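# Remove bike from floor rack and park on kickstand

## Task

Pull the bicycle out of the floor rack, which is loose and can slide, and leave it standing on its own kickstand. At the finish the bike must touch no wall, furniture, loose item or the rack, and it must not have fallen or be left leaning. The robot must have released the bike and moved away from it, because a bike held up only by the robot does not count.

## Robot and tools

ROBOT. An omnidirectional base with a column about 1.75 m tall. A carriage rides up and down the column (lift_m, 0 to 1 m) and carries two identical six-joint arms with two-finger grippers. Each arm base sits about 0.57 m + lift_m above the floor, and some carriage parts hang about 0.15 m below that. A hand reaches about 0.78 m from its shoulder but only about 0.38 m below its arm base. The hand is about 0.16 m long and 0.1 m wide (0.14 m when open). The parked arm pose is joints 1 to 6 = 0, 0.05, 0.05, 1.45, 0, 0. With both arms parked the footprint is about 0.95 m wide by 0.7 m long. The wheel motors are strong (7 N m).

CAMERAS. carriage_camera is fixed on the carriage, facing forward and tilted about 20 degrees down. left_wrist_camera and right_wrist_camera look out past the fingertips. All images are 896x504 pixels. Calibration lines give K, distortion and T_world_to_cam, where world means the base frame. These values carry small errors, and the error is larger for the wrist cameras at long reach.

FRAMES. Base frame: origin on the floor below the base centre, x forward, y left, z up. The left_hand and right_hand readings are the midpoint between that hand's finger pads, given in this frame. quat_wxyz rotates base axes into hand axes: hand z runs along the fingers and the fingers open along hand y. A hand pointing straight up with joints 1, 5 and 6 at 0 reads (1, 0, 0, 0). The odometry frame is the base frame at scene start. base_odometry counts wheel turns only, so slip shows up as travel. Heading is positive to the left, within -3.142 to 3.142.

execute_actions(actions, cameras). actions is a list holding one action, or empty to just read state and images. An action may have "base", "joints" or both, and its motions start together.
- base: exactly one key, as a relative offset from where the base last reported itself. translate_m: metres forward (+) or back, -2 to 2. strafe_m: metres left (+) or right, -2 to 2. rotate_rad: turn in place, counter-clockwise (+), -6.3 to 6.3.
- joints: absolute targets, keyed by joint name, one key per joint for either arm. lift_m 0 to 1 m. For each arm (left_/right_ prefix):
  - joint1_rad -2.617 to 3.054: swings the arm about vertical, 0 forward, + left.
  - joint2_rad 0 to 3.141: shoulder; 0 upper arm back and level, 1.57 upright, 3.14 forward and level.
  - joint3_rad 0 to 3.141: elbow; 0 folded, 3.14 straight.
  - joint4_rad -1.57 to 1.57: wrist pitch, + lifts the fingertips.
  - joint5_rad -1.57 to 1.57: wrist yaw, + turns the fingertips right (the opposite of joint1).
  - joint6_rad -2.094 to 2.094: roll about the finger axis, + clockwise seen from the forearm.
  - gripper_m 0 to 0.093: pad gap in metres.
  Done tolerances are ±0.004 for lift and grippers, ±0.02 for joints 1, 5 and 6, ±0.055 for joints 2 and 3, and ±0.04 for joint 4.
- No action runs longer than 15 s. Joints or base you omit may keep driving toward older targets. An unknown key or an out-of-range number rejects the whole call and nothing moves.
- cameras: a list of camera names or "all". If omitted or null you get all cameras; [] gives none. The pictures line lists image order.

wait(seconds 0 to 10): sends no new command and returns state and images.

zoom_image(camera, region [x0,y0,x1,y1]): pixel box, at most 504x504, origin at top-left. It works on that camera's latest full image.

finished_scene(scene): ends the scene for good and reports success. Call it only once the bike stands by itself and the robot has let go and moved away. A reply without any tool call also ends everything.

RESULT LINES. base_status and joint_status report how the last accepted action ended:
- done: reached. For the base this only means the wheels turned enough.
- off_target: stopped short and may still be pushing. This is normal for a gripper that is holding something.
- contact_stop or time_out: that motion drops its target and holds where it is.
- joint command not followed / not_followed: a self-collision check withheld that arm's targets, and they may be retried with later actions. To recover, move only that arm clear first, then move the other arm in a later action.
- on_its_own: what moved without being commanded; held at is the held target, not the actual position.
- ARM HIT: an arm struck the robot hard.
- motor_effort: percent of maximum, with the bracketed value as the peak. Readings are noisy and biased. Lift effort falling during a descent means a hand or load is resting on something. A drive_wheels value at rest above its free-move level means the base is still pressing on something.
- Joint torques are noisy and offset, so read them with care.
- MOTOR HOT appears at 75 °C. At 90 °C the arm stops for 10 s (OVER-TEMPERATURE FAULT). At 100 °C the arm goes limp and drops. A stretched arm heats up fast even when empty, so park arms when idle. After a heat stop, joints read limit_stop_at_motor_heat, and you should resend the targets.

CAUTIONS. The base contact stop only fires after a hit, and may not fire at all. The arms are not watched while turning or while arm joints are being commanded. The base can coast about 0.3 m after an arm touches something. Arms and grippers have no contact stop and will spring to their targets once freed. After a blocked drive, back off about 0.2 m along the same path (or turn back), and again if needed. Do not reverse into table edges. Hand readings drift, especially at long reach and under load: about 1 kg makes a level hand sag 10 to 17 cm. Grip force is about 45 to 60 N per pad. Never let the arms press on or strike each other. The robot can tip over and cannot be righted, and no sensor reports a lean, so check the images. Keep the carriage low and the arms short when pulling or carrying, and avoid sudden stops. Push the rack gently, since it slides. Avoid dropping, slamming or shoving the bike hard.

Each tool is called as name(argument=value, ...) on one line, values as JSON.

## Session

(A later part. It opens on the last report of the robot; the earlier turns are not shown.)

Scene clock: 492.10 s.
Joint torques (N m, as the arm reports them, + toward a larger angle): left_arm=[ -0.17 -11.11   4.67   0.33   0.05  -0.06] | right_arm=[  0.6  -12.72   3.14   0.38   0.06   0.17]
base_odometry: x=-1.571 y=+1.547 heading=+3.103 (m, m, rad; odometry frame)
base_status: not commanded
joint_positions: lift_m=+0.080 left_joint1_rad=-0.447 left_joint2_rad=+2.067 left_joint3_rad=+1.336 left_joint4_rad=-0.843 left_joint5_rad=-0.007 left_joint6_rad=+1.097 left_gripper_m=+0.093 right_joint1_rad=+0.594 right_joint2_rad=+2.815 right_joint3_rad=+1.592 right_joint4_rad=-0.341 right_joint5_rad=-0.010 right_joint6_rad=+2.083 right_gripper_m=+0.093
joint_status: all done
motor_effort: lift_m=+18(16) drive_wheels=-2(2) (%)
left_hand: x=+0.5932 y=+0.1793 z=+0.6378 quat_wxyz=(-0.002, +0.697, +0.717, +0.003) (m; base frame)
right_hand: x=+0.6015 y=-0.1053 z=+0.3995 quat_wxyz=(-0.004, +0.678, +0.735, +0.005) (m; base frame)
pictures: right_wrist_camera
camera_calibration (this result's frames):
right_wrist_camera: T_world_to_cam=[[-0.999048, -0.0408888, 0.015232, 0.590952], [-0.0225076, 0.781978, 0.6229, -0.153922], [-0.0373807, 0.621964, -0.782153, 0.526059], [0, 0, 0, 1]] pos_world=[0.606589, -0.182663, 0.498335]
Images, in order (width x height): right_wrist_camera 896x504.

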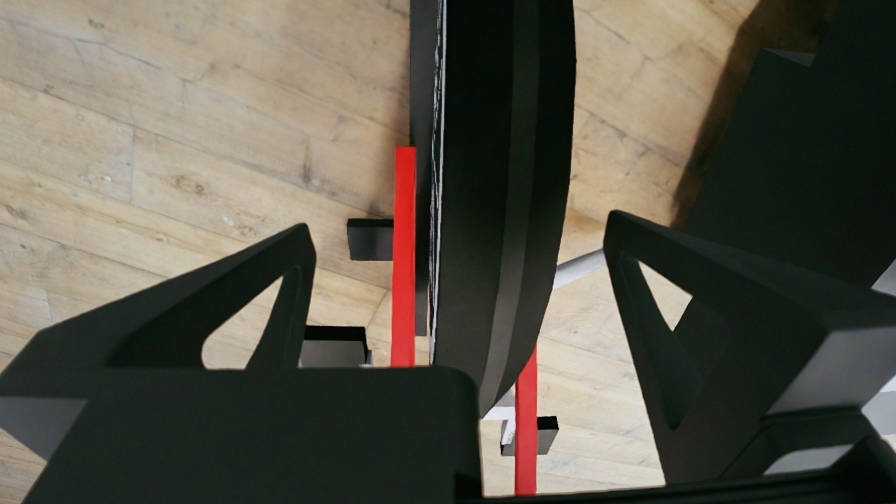

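execute_actions(actions=[{"joints":{"lift_m":0.0}}])

execute_actions(actions=[{"joints":{"left_gripper_m":0.0,"right_gripper_m":0.0}}])

execute_actions(actions=[{"joints":{"lift_m":0.1}}])

Scene clock: 496.17 s.
Joint torques (N m, as the arm reports them, + toward a larger angle): left_arm=[ -0.2  -10.97   4.6    0.36   0.05  -0.04] | right_arm=[  0.53 -11.91   3.2    0.48   0.11   0.15]
base_odometry: x=-1.571 y=+1.547 heading=+3.103 (m, m, rad; odometry frame)
base_status: not commanded
joint_positions: lift_m=+0.001 left_joint1_rad=-0.447 left_joint2_rad=+2.067 left_joint3_rad=+1.336 left_joint4_rad=-0.843 left_joint5_rad=-0.007 left_joint6_rad=+1.097 left_gripper_m=+0.093 right_joint1_rad=+0.595 right_joint2_rad=+2.803 right_joint3_rad=+1.592 right_joint4_rad=-0.353 right_joint5_rad=-0.014 right_joint6_rad=+2.084 right_gripper_m=+0.093
joint_status: all done
motor_effort: lift_m=+12(16) drive_wheels=+3(2) (%)
left_hand: x=+0.5931 y=+0.1795 z=+0.5587 quat_wxyz=(-0.003, +0.697, +0.717, +0.003) (m; base frame)
right_hand: x=+0.6018 y=-0.1035 z=+0.3247 quat_wxyz=(-0.006, +0.677, +0.736, +0.005) (m; base frame)
pictures: carriage_camera, left_wrist_camera, right_wrist_camera
camera_calibration (this result's frames):
carriage_camera: T_world_to_cam=[[0.0541726, -0.998366, 0.0181988, -0.0295941], [-0.36568, -0.0367951, -0.930013, 0.987617], [0.929163, 0.0437263, -0.367076, 0.202361], [0, 0, 0, 1]] pos_world=[0.174729, -0.00205481, 0.993317]
left_wrist_camera: T_world_to_cam=[[-0.997904, -0.0595303, 0.0253698, 0.58769], [-0.0323568, 0.798547, 0.601062, -0.454211], [-0.0560404, 0.598982, -0.798799, 0.499773], [0, 0, 0, 1]] pos_world=[0.599769, 0.0983392, 0.657317]
right_wrist_camera: T_world_to_cam=[[-0.998983, -0.0413602, 0.0179717, 0.591527], [-0.0210255, 0.779735, 0.625757, -0.110728], [-0.0398947, 0.624742, -0.779811, 0.467501], [0, 0, 0, 1]] pos_world=[0.607247, -0.181264, 0.423221]
Images, in order (width x height): carriage_camera 896x504, left_wrist_camera 896x504, right_wrist_camera 896x504.

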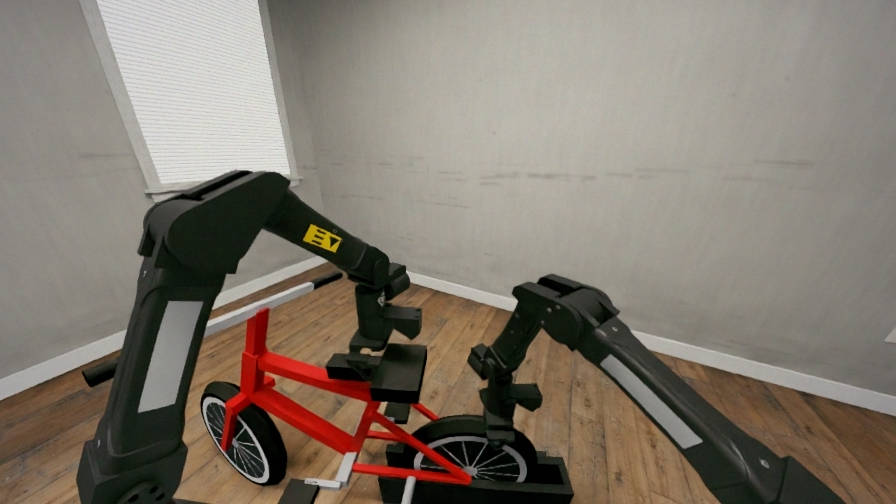

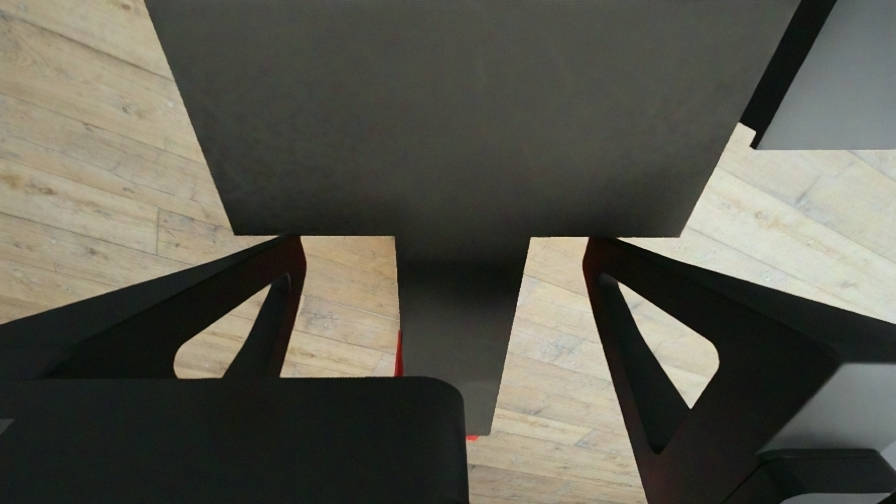

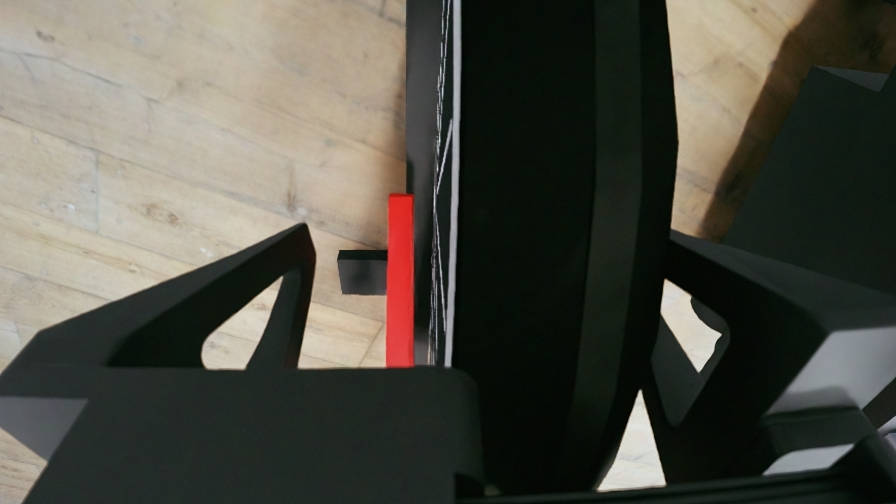

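Scene clock: 496.90 s.
Joint torques (N m, as the arm reports them, + toward a larger angle): left_arm=[ -0.11 -10.94   4.65   0.4    0.02  -0.05] | right_arm=[ -0.43 -11.65   3.81   0.82   0.37  -0.1 ]
base_odometry: x=-1.571 y=+1.547 heading=+3.103 (m, m, rad; odometry frame)
base_status: not commanded
joint_positions: lift_m=+0.001 left_joint1_rad=-0.447 left_joint2_rad=+2.067 left_joint3_rad=+1.335 left_joint4_rad=-0.852 left_joint5_rad=-0.002 left_joint6_rad=+1.096 left_gripper_m=+0.038 right_joint1_rad=+0.606 right_joint2_rad=+2.802 right_joint3_rad=+1.580 right_joint4_rad=-0.405 right_joint5_rad=-0.043 right_joint6_rad=+2.103 right_gripper_m=+0.048
joint_status: left_gripper_m off_target (ended at +0.038, target +0.000); right_gripper_m off_target (ended at +0.048, target +0.000)
motor_effort: lift_m=+12(13) drive_wheels=+4(4) (%)
left_hand: x=+0.5901 y=+0.1796 z=+0.5584 quat_wxyz=(-0.007, +0.697, +0.717, -0.001) (m; base frame)
right_hand: x=+0.5817 y=-0.1057 z=+0.3242 quat_wxyz=(-0.027, +0.680, +0.732, -0.023) (m; base frame)
pictures: carriage_camera, left_wrist_camera, right_wrist_camera
camera_calibration (this result's frames):
carriage_camera: T_world_to_cam=[[0.0541726, -0.998366, 0.0181988, -0.0295941], [-0.36568, -0.0367951, -0.930013, 0.987617], [0.929163, 0.0437263, -0.367076, 0.202361], [0, 0, 0, 1]] pos_world=[0.174729, -0.00205481, 0.993317]
left_wrist_camera: T_world_to_cam=[[-0.99755, -0.0591881, 0.0372918, 0.577773], [-0.0249115, 0.798675, 0.601246, -0.458776], [-0.0653706, 0.598844, -0.798193, 0.504538], [0, 0, 0, 1]] pos_world=[0.597911, 0.0984702, 0.65701]
right_wrist_camera: T_world_to_cam=[[-0.995714, -0.0320039, 0.0867673, 0.548139], [0.0283542, 0.787386, 0.615808, -0.133834], [-0.0880276, 0.61563, -0.783104, 0.495711], [0, 0, 0, 1]] pos_world=[0.593221, -0.182253, 0.423049]
Images, in order (width x height): carriage_camera 896x504, left_wrist_camera 896x504, right_wrist_camera 896x504.

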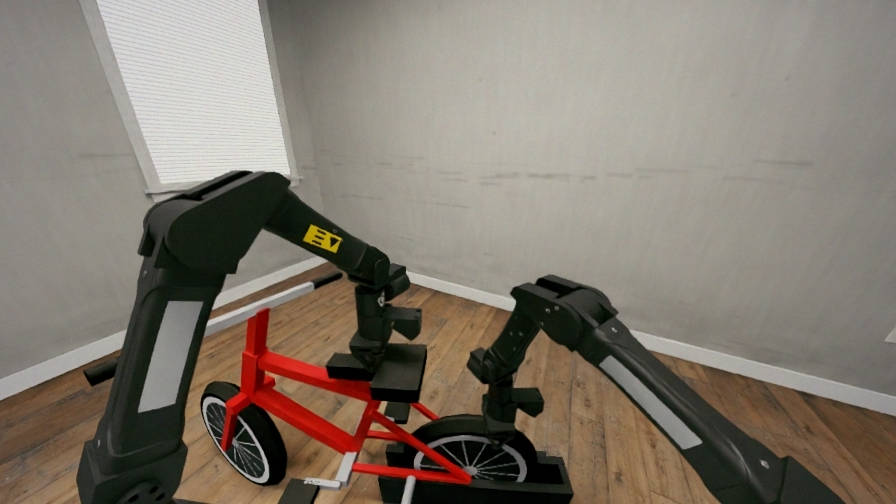

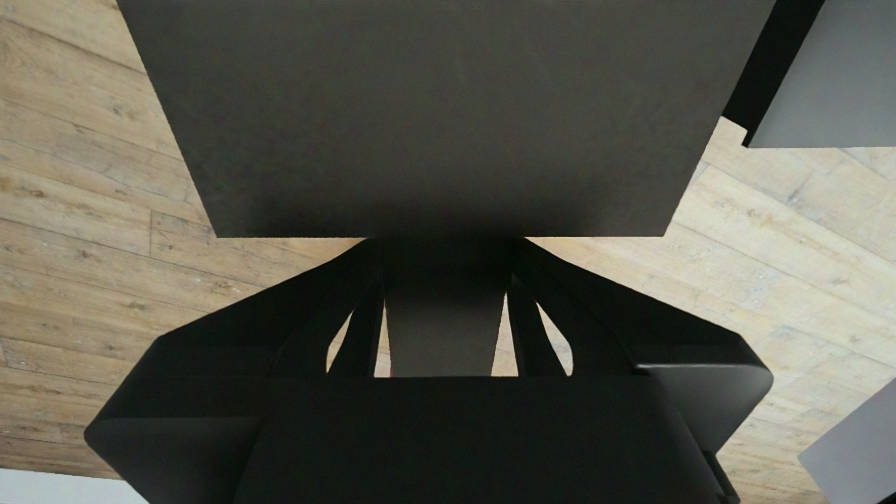

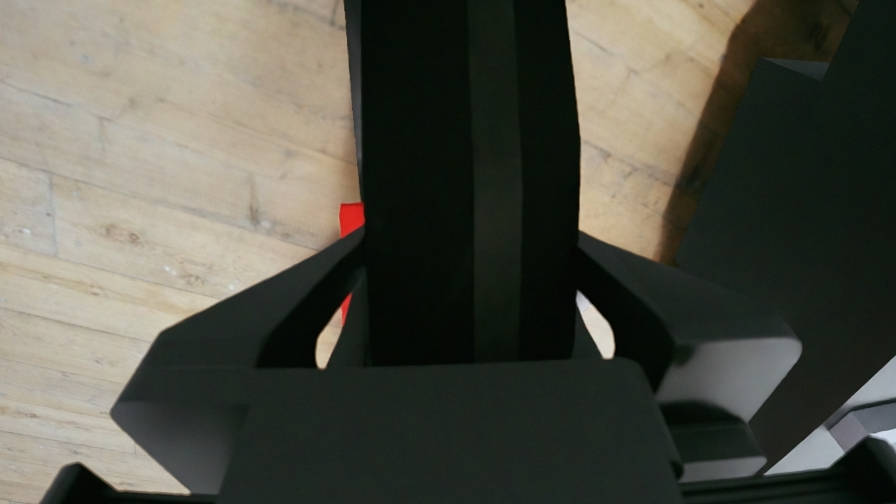

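Scene clock: 497.83 s.
Joint torques (N m, as the arm reports them, + toward a larger angle): left_arm=[ -0.17 -21.3    7.97  -1.17  -0.12   0.12] | right_arm=[  0.18 -15.81   3.49   0.02  -0.18  -0.11]
base_odometry: x=-1.571 y=+1.547 heading=+3.103 (m, m, rad; odometry frame)
base_status: not commanded
joint_positions: lift_m=+0.099 left_joint1_rad=-0.447 left_joint2_rad=+2.184 left_joint3_rad=+1.277 left_joint4_rad=-0.691 left_joint5_rad=+0.015 left_joint6_rad=+1.081 left_gripper_m=+0.038 right_joint1_rad=+0.599 right_joint2_rad=+2.863 right_joint3_rad=+1.580 right_joint4_rad=-0.307 right_joint5_rad=+0.016 right_joint6_rad=+2.104 right_gripper_m=+0.046
joint_status: all done
motor_effort: lift_m=+23(25) drive_wheels=+3(4) (%)
left_hand: x=+0.5877 y=+0.1775 z=+0.6038 quat_wxyz=(-0.011, +0.692, +0.722, -0.011) (m; base frame)
right_hand: x=+0.5901 y=-0.1156 z=+0.3988 quat_wxyz=(+0.006, +0.683, +0.730, -0.011) (m; base frame)
pictures: carriage_camera, left_wrist_camera, right_wrist_camera
camera_calibration (this result's frames):
carriage_camera: T_world_to_cam=[[0.0541726, -0.998366, 0.0181988, -0.0313858], [-0.36568, -0.0367951, -0.930013, 1.07918], [0.929163, 0.0437263, -0.367076, 0.238499], [0, 0, 0, 1]] pos_world=[0.174729, -0.00205481, 1.09177]
left_wrist_camera: T_world_to_cam=[[-0.99559, -0.0742977, 0.057268, 0.563026], [-0.0258105, 0.803884, 0.594225, -0.480598], [-0.0901864, 0.590127, -0.802257, 0.560478], [0, 0, 0, 1]] pos_world=[0.598686, 0.0974234, 0.702988]
right_wrist_camera: T_world_to_cam=[[-0.999431, -0.0251111, 0.0225386, 0.57831], [-0.0067872, 0.803914, 0.594706, -0.141127], [-0.0330528, 0.594215, -0.803627, 0.534254], [0, 0, 0, 1]] pos_world=[0.594682, -0.189486, 0.500236]
Images, in order (width x height): carriage_camera 896x504, left_wrist_camera 896x504, right_wrist_camera 896x504.

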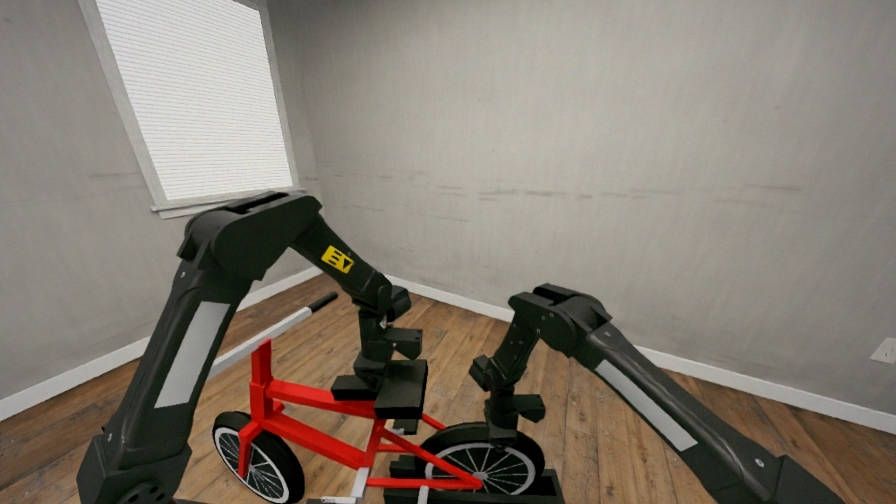

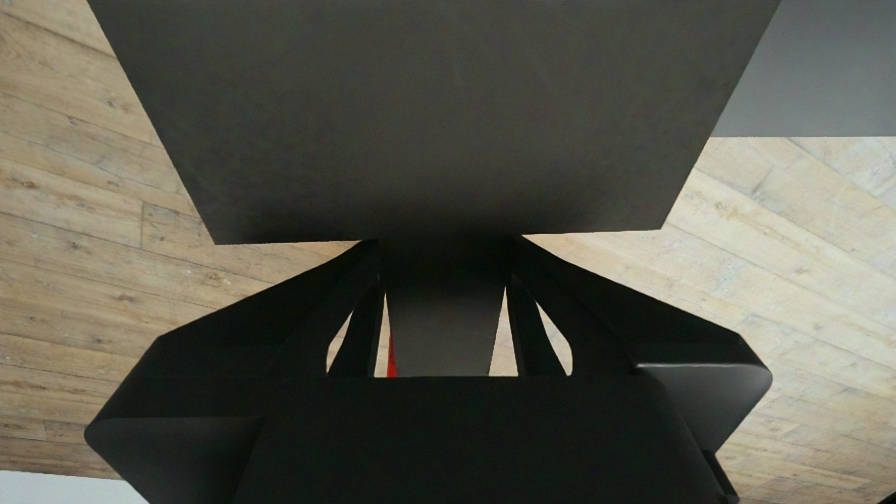

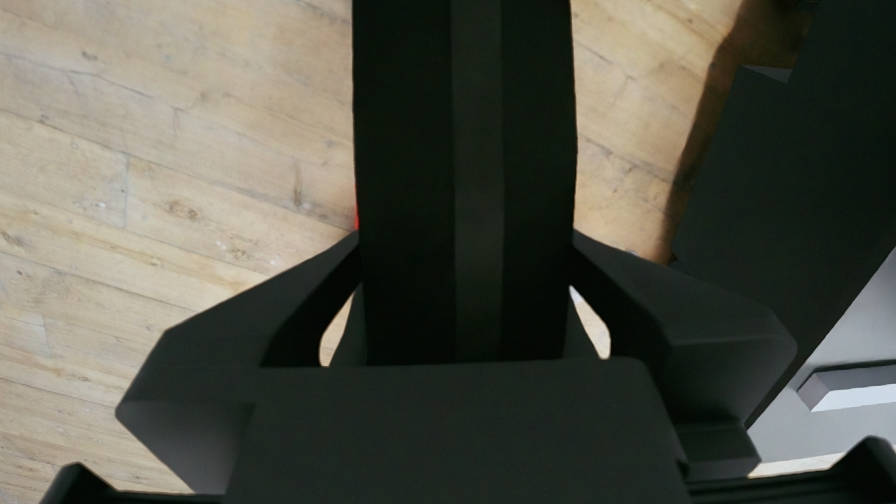

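execute_actions(actions=[{"joints":{"lift_m":0.22,"right_joint2_rad":2.7,"right_joint4_rad":-0.42}}])

Scene clock: 501.50 s.
Joint torques (N m, as the arm reports them, + toward a larger angle): left_arm=[-0.37 -9.57  5.61  0.24  0.09  0.09] | right_arm=[  0.76 -22.62   4.92  -0.86  -0.28  -0.11]
base_odometry: x=-1.571 y=+1.547 heading=+3.103 (m, m, rad; odometry frame)
base_status: not commanded
joint_positions: lift_m=+0.219 left_joint1_rad=-0.443 left_joint2_rad=+2.051 left_joint3_rad=+1.322 left_joint4_rad=-0.828 left_joint5_rad=-0.010 left_joint6_rad=+1.082 left_gripper_m=+0.000 right_joint1_rad=+0.591 right_joint2_rad=+2.841 right_joint3_rad=+1.557 right_joint4_rad=-0.306 right_joint5_rad=+0.028 right_joint6_rad=+2.104 right_gripper_m=+0.046
joint_status: right_joint2_rad off_target (ended at +2.841, target +2.700); right_joint4_rad off_target (ended at -0.306, target -0.420); the others done
on_its_own: left_gripper_m moved -0.038 to your old target +0.000
motor_effort: lift_m=+20(26) drive_wheels=-3(3) (%)
left_hand: x=+0.5941 y=+0.1807 z=+0.7797 quat_wxyz=(+0.005, +0.691, +0.723, +0.007) (m; base frame)
right_hand: x=+0.5912 y=-0.1211 z=+0.5243 quat_wxyz=(+0.011, +0.686, +0.727, -0.012) (m; base frame)
pictures: carriage_camera, left_wrist_camera, right_wrist_camera
camera_calibration (this result's frames):
carriage_camera: T_world_to_cam=[[0.0541726, -0.998366, 0.0181988, -0.0335742], [-0.36568, -0.0367951, -0.930013, 1.19101], [0.929163, 0.0437263, -0.367076, 0.282639], [0, 0, 0, 1]] pos_world=[0.174729, -0.00205481, 1.21201]
left_wrist_camera: T_world_to_cam=[[-0.996982, -0.0769569, 0.0102189, 0.597562], [-0.0556956, 0.800738, 0.59642, -0.570911], [-0.0540813, 0.594051, -0.802607, 0.678372], [0, 0, 0, 1]] pos_world=[0.600649, 0.100148, 0.878862]
right_wrist_camera: T_world_to_cam=[[-0.999713, -0.0171229, 0.0167569, 0.580636], [-0.00404379, 0.80999, 0.586429, -0.20787], [-0.0236143, 0.586193, -0.809827, 0.635128], [0, 0, 0, 1]] pos_world=[0.594627, -0.193993, 0.626516]
Images, in order (width x height): carriage_camera 896x504, left_wrist_camera 896x504, right_wrist_camera 896x504.

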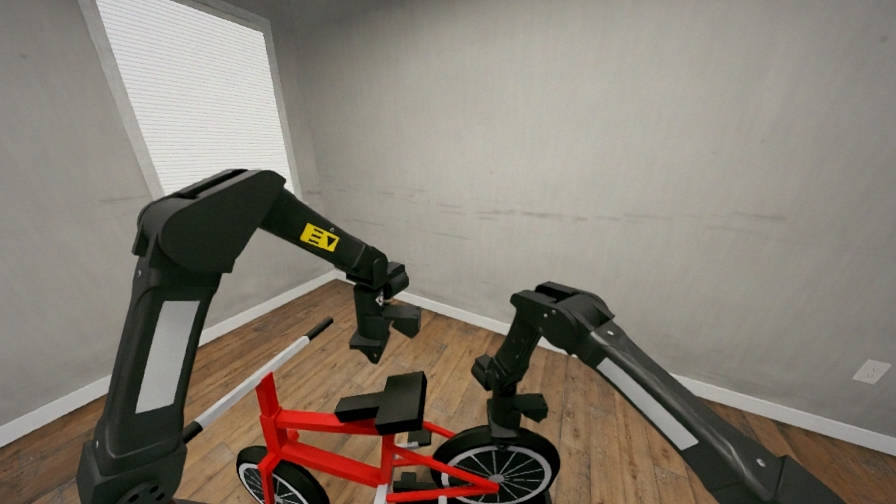

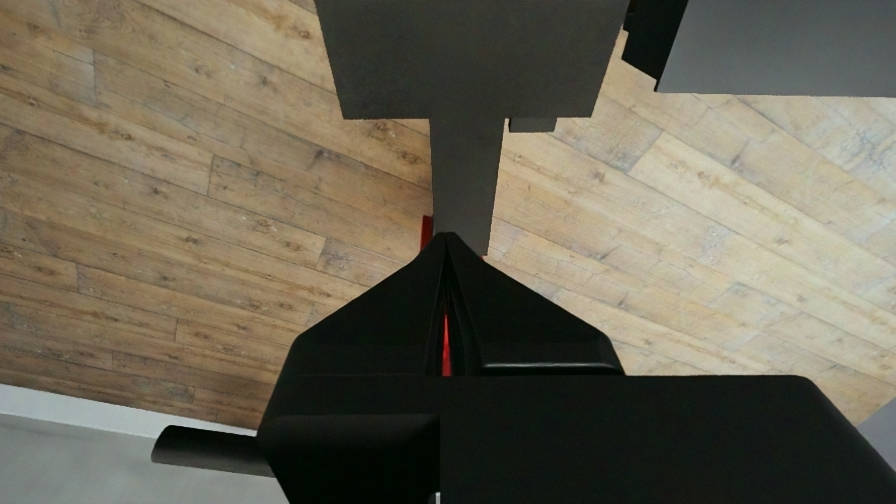

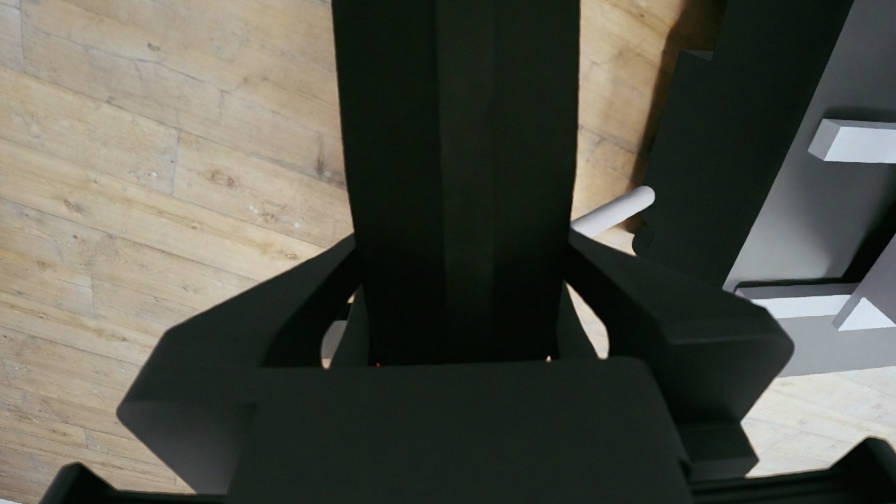

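execute_actions(actions=[{"base":{"strafe_m":0.22},"joints":{"lift_m":0.25}}], cameras=["carriage_camera","right_wrist_camera"])

Scene clock: 511.33 s.
Joint torques (N m, as the arm reports them, + toward a larger angle): left_arm=[ -0.35 -10.67   5.56   0.26   0.06   0.09] | right_arm=[  0.52 -22.56   4.99  -0.99  -0.61  -0.11]
base_odometry: x=-1.579 y=+1.327 heading=+3.103 (m, m, rad; odometry frame)
base_status: done
joint_positions: lift_m=+0.249 left_joint1_rad=-0.444 left_joint2_rad=+2.064 left_joint3_rad=+1.322 left_joint4_rad=-0.834 left_joint5_rad=-0.006 left_joint6_rad=+1.082 left_gripper_m=+0.000 right_joint1_rad=+0.596 right_joint2_rad=+2.840 right_joint3_rad=+1.557 right_joint4_rad=-0.283 right_joint5_rad=+0.068 right_joint6_rad=+2.104 right_gripper_m=+0.046
joint_status: all done
motor_effort: lift_m=+20(24) drive_wheels=-2(10) (%)
left_hand: x=+0.5910 y=+0.1813 z=+0.8052 quat_wxyz=(-0.004, +0.691, +0.723, +0.002) (m; base frame)
right_hand: x=+0.5992 y=-0.1218 z=+0.5551 quat_wxyz=(+0.034, +0.684, +0.729, -0.005) (m; base frame)
pictures: carriage_camera, right_wrist_camera
camera_calibration (this result's frames):
carriage_camera: T_world_to_cam=[[0.0541726, -0.998366, 0.0181988, -0.0341199], [-0.36568, -0.0367951, -0.930013, 1.2189], [0.929163, 0.0437263, -0.367076, 0.293647], [0, 0, 0, 1]] pos_world=[0.174729, -0.00205481, 1.242]
right_wrist_camera: T_world_to_cam=[[-0.999437, -0.0220503, -0.025285, 0.610652], [-0.0325338, 0.821021, 0.56997, -0.197861], [0.00819149, 0.570472, -0.821276, 0.646062], [0, 0, 0, 1]] pos_world=[0.598578, -0.192647, 0.658811]
Images, in order (width x height): carriage_camera 896x504, right_wrist_camera 896x504.

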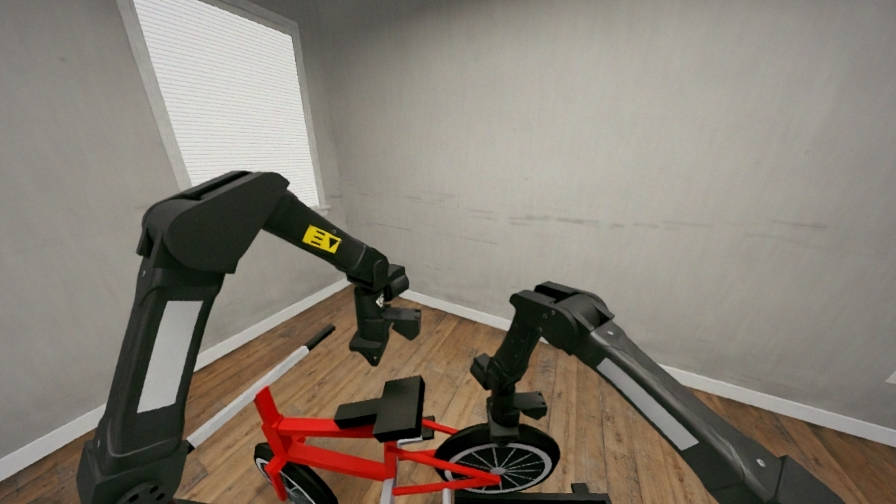

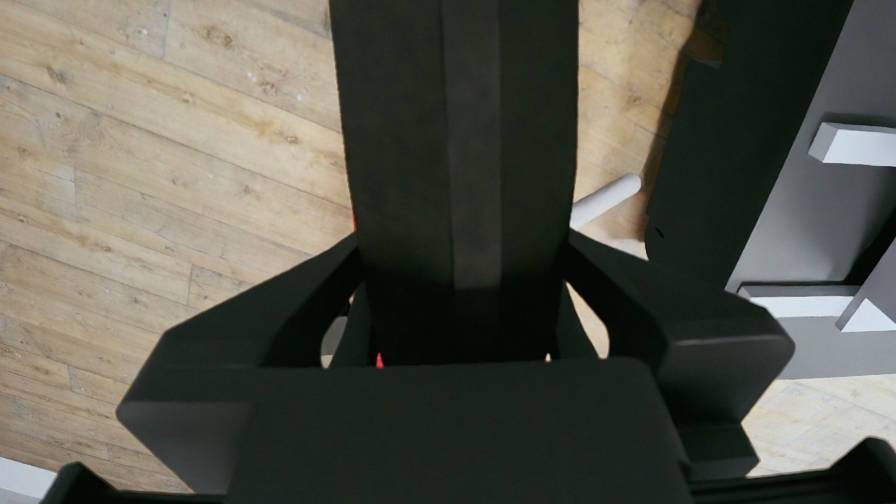

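execute_actions(actions=[{"base":{"strafe_m":0.2},"joints":{"lift_m":0.25}}], cameras=["carriage_camera","right_wrist_camera"])

Scene clock: 517.83 s.
Joint torques (N m, as the arm reports them, + toward a larger angle): left_arm=[ -0.12 -10.69   5.6    0.28   0.02   0.09] | right_arm=[  0.02 -11.92   4.51   0.3   -0.08   0.17]
base_odometry: x=-1.587 y=+1.127 heading=+3.103 (m, m, rad; odometry frame)
base_status: done
joint_positions: lift_m=+0.250 left_joint1_rad=-0.448 left_joint2_rad=+2.065 left_joint3_rad=+1.322 left_joint4_rad=-0.839 left_joint5_rad=-0.004 left_joint6_rad=+1.083 left_gripper_m=+0.000 right_joint1_rad=+0.600 right_joint2_rad=+2.680 right_joint3_rad=+1.581 right_joint4_rad=-0.409 right_joint5_rad=+0.005 right_joint6_rad=+2.083 right_gripper_m=+0.000
joint_status: all done
on_its_own: right_joint2_rad moved -0.159 to your old target +2.700; right_joint4_rad moved -0.126 to your old target -0.420; right_gripper_m moved -0.046 to your old target +0.000
motor_effort: lift_m=+16(20) drive_wheels=+1(14) (%)
left_hand: x=+0.5891 y=+0.1802 z=+0.8057 quat_wxyz=(-0.006, +0.693, +0.721, +0.000) (m; base frame)
right_hand: x=+0.6219 y=-0.0911 z=+0.6218 quat_wxyz=(+0.009, +0.675, +0.737, +0.030) (m; base frame)
pictures: carriage_camera, right_wrist_camera
camera_calibration (this result's frames):
carriage_camera: T_world_to_cam=[[0.0541726, -0.998366, 0.0181988, -0.0341328], [-0.36568, -0.0367951, -0.930013, 1.21956], [0.929163, 0.0437263, -0.367076, 0.293908], [0, 0, 0, 1]] pos_world=[0.174729, -0.00205481, 1.24271]
right_wrist_camera: T_world_to_cam=[[-0.998121, -0.0466241, -0.0397591, 0.641651], [-0.0612672, 0.769564, 0.635624, -0.28796], [0.000961765, 0.636866, -0.770974, 0.662408], [0, 0, 0, 1]] pos_world=[0.622166, -0.170345, 0.719245]
Images, in order (width x height): carriage_camera 896x504, right_wrist_camera 896x504.

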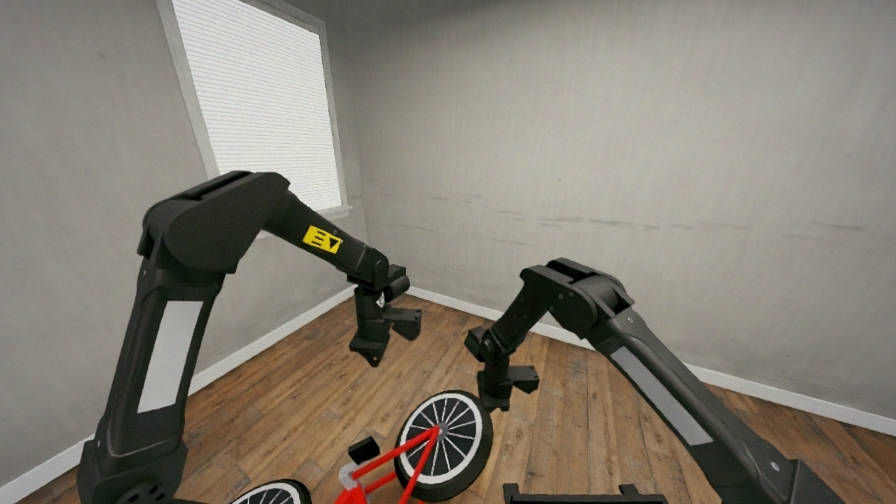

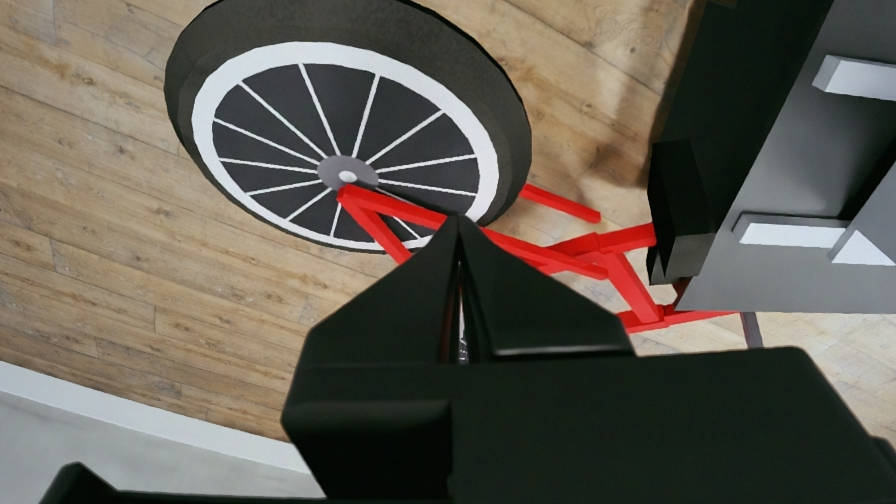

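execute_actions(actions=[{"base":{"translate_m":-0.7},"joints":{"lift_m":0.35,"left_gripper_m":0.093,"right_gripper_m":0.093,"left_joint1_rad":0,"left_joint2_rad":0.05,"left_joint3_rad":0.05,"left_joint4_rad":1.45,"left_joint6_rad":0,"right_joint1_rad":0,"right_joint2_rad":0.05,"right_joint3_rad":0.05,"right_joint4_rad":1.45,"right_joint6_rad":0}}], cameras=["carriage_camera"])

Scene clock: 525.77 s.
Joint torques (N m, as the arm reports them, + toward a larger angle): left_arm=[ 0.5   3.04  3.97 -0.16 -0.03 -0.05] | right_arm=[ 0.25  3.24  4.47 -0.15 -0.12 -0.02]
base_odometry: x=-0.888 y=+1.100 heading=+3.103 (m, m, rad; odometry frame)
base_status: done
joint_positions: lift_m=+0.350 left_joint1_rad=-0.005 left_joint2_rad=+0.062 left_joint3_rad=+0.078 left_joint4_rad=+1.455 left_joint5_rad=-0.004 left_joint6_rad=+0.007 left_gripper_m=+0.093 right_joint1_rad=-0.002 right_joint2_rad=+0.060 right_joint3_rad=+0.073 right_joint4_rad=+1.455 right_joint5_rad=+0.003 right_joint6_rad=+0.007 right_gripper_m=+0.093
joint_status: all done
motor_effort: lift_m=+16(20) drive_wheels=-1(9) (%)
left_hand: x=+0.2863 y=+0.3375 z=+1.3654 quat_wxyz=(+0.999, -0.002, +0.050, +0.001) (m; base frame)
right_hand: x=+0.2869 y=-0.3376 z=+1.3642 quat_wxyz=(+0.999, +0.002, +0.051, +0.002) (m; base frame)
pictures: carriage_camera
camera_calibration (this result's frames):
carriage_camera: T_world_to_cam=[[0.0541726, -0.998366, 0.0181988, -0.0359499], [-0.36568, -0.0367951, -0.930013, 1.31241], [0.929163, 0.0437263, -0.367076, 0.330558], [0, 0, 0, 1]] pos_world=[0.174729, -0.00205481, 1.34255]
Images, in order (width x height): carriage_camera 896x504.

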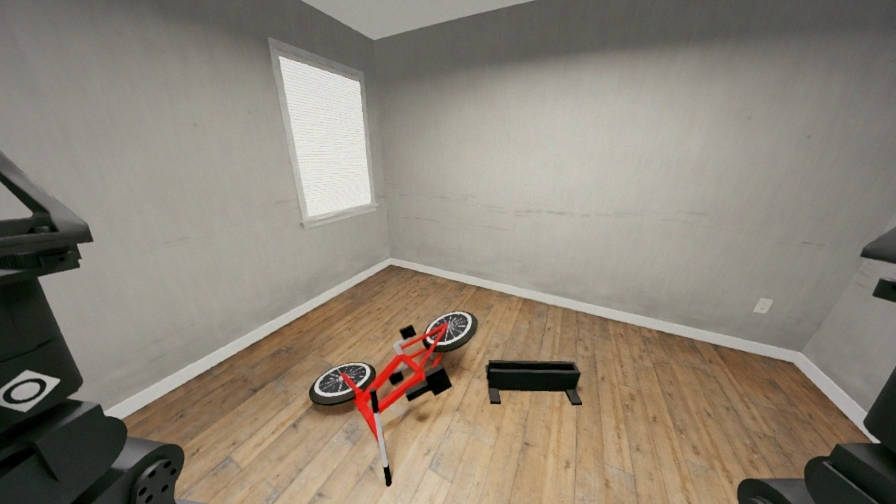

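execute_actions(actions=[{"base":{"strafe_m":0.575}}], cameras=[])

execute_actions(actions=[{"base":{"rotate_rad":-0.84},"joints":{"left_joint2_rad":2.7,"left_joint3_rad":1.8,"left_joint4_rad":-0.67,"left_joint6_rad":1.57}}])

Scene clock: 575.37 s.
Joint torques (N m, as the arm reports them, + toward a larger angle): left_arm=[ 0.43  3.    3.97 -0.19 -0.02 -0.05] | right_arm=[ 0.26  3.29  4.43 -0.15 -0.12 -0.02]
base_odometry: x=-0.909 y=+0.526 heading=+3.103 (m, m, rad; odometry frame)
base_status: done
joint_positions: lift_m=+0.350 left_joint1_rad=-0.005 left_joint2_rad=+0.062 left_joint3_rad=+0.078 left_joint4_rad=+1.455 left_joint5_rad=-0.004 left_joint6_rad=+0.007 left_gripper_m=+0.093 right_joint1_rad=-0.002 right_joint2_rad=+0.060 right_joint3_rad=+0.073 right_joint4_rad=+1.455 right_joint5_rad=+0.003 right_joint6_rad=+0.007 right_gripper_m=+0.093
joint_status: not commanded
motor_effort: lift_m=+18(16) drive_wheels=-1(9) (%)
left_hand: x=+0.2863 y=+0.3375 z=+1.3654 quat_wxyz=(+0.999, -0.002, +0.050, +0.001) (m; base frame)
right_hand: x=+0.2869 y=-0.3376 z=+1.3642 quat_wxyz=(+0.999, +0.002, +0.051, +0.002) (m; base frame)
pictures: none
No camera images: the call's "cameras" was empty. Leave "cameras" out to get every camera's image.

Scene clock: 577.73 s.
Joint torques (N m, as the arm reports them, + toward a larger angle): left_arm=[  0.4  -14.7    5.74   0.22   0.03   0.09] | right_arm=[ 0.24  3.26  4.45 -0.14 -0.12 -0.02]
base_odometry: x=-0.909 y=+0.526 heading=+2.263 (m, m, rad; odometry frame)
base_status: done
joint_positions: lift_m=+0.350 left_joint1_rad=-0.003 left_joint2_rad=+2.696 left_joint3_rad=+1.791 left_joint4_rad=-0.664 left_joint5_rad=-0.004 left_joint6_rad=+1.562 left_gripper_m=+0.093 right_joint1_rad=-0.002 right_joint2_rad=+0.060 right_joint3_rad=+0.073 right_joint4_rad=+1.454 right_joint5_rad=+0.003 right_joint6_rad=+0.007 right_gripper_m=+0.093
joint_status: all done
motor_effort: lift_m=+16(18) drive_wheels=+3(13) (%)
left_hand: x=+0.7182 y=+0.3361 z=+0.7527 quat_wxyz=(-0.001, +0.705, +0.709, +0.002) (m; base frame)
right_hand: x=+0.2871 y=-0.3376 z=+1.3641 quat_wxyz=(+0.999, +0.002, +0.052, +0.002) (m; base frame)
pictures: carriage_camera, left_wrist_camera, right_wrist_camera
camera_calibration (this result's frames):
carriage_camera: T_world_to_cam=[[0.0541726, -0.998366, 0.0181988, -0.0359499], [-0.36568, -0.0367951, -0.930013, 1.31241], [0.929163, 0.0437263, -0.367076, 0.330558], [0, 0, 0, 1]] pos_world=[0.174729, -0.00205481, 1.34255]
left_wrist_camera: T_world_to_cam=[[-0.999004, -0.0369567, 0.0250113, 0.710357], [-0.0146973, 0.801697, 0.59755, -0.702993], [-0.042135, 0.596587, -0.801442, 0.560764], [0, 0, 0, 1]] pos_world=[0.722945, 0.255295, 0.851726]
right_wrist_camera: T_world_to_cam=[[0.0438031, -0.998748, -0.024179, -0.316356], [0.721148, 0.048359, -0.691091, 0.751122], [0.691394, 0.0128353, 0.722363, -1.05395], [0, 0, 0, 1]] pos_world=[0.200883, -0.338755, 1.27278]
Images, in order (width x height): carriage_camera 896x504, left_wrist_camera 896x504, right_wrist_camera 896x504.

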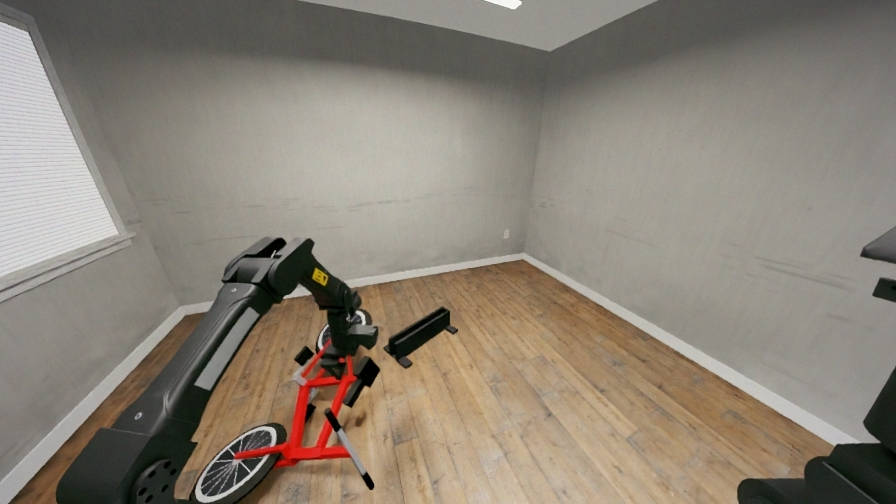

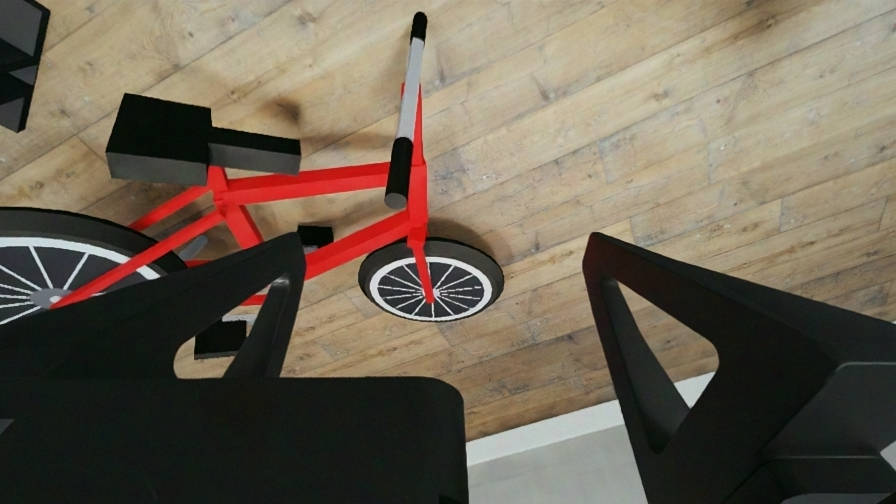

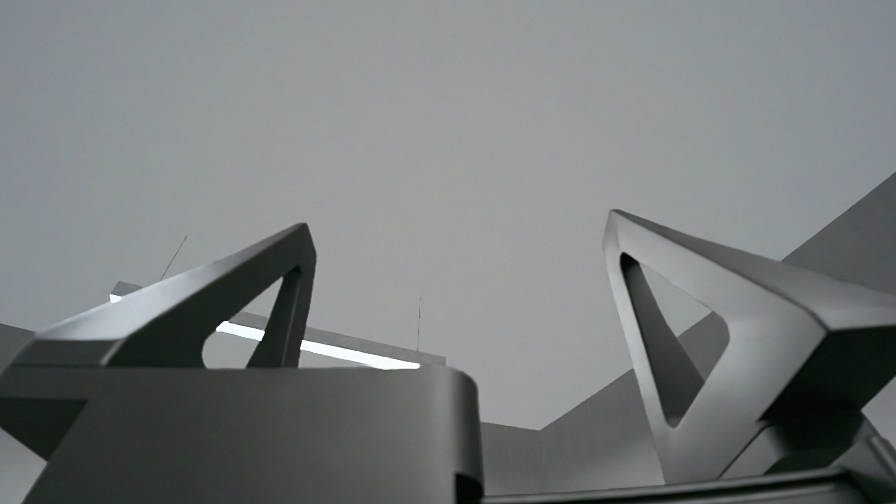

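execute_actions(actions=[{"base":{"strafe_m":0.075},"joints":{"lift_m":0.22}}], cameras=["carriage_camera","left_wrist_camera"])

Scene clock: 585.00 s.
Joint torques (N m, as the arm reports them, + toward a larger angle): left_arm=[  0.21 -14.73   5.74   0.25   0.04   0.1 ] | right_arm=[ 0.23  3.21  4.87 -0.11 -0.12 -0.02]
base_odometry: x=-0.967 y=+0.478 heading=+2.263 (m, m, rad; odometry frame)
base_status: done
joint_positions: lift_m=+0.220 left_joint1_rad=-0.002 left_joint2_rad=+2.696 left_joint3_rad=+1.791 left_joint4_rad=-0.669 left_joint5_rad=-0.004 left_joint6_rad=+1.562 left_gripper_m=+0.093 right_joint1_rad=-0.002 right_joint2_rad=+0.060 right_joint3_rad=+0.068 right_joint4_rad=+1.454 right_joint5_rad=+0.003 right_joint6_rad=+0.007 right_gripper_m=+0.093
joint_status: all done
motor_effort: lift_m=+12(12) drive_wheels=+3(5) (%)
left_hand: x=+0.7170 y=+0.3368 z=+0.6231 quat_wxyz=(-0.002, +0.705, +0.709, +0.000) (m; base frame)
right_hand: x=+0.2888 y=-0.3376 z=+1.2331 quat_wxyz=(+0.999, +0.002, +0.054, +0.002) (m; base frame)
pictures: carriage_camera, left_wrist_camera
camera_calibration (this result's frames):
carriage_camera: T_world_to_cam=[[0.0541726, -0.998366, 0.0181988, -0.033593], [-0.36568, -0.0367951, -0.930013, 1.19197], [0.929163, 0.0437263, -0.367076, 0.283019], [0, 0, 0, 1]] pos_world=[0.174729, -0.00205481, 1.21305]
left_wrist_camera: T_world_to_cam=[[-0.998821, -0.0384813, 0.0295836, 0.710021], [-0.013185, 0.801669, 0.597623, -0.627205], [-0.0467135, 0.596528, -0.801231, 0.459546], [0, 0, 0, 1]] pos_world=[0.722381, 0.256001, 0.72203]
Images, in order (width x height): carriage_camera 896x504, left_wrist_camera 896x504.

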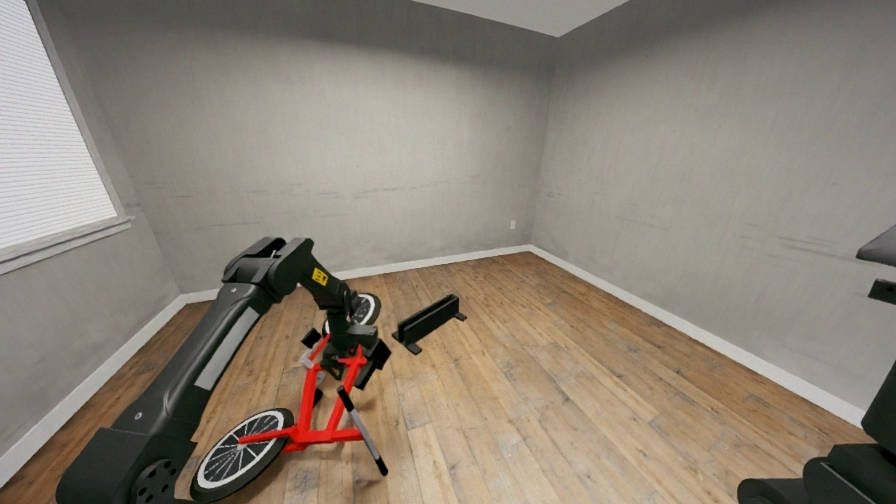

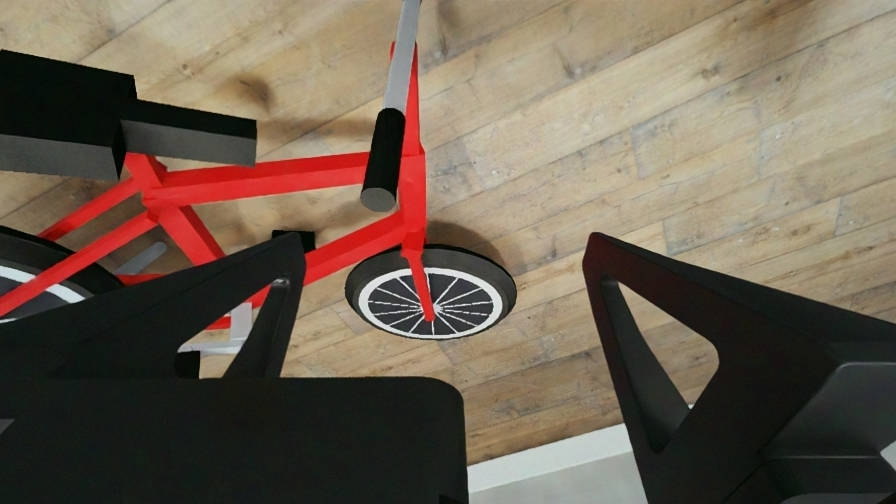

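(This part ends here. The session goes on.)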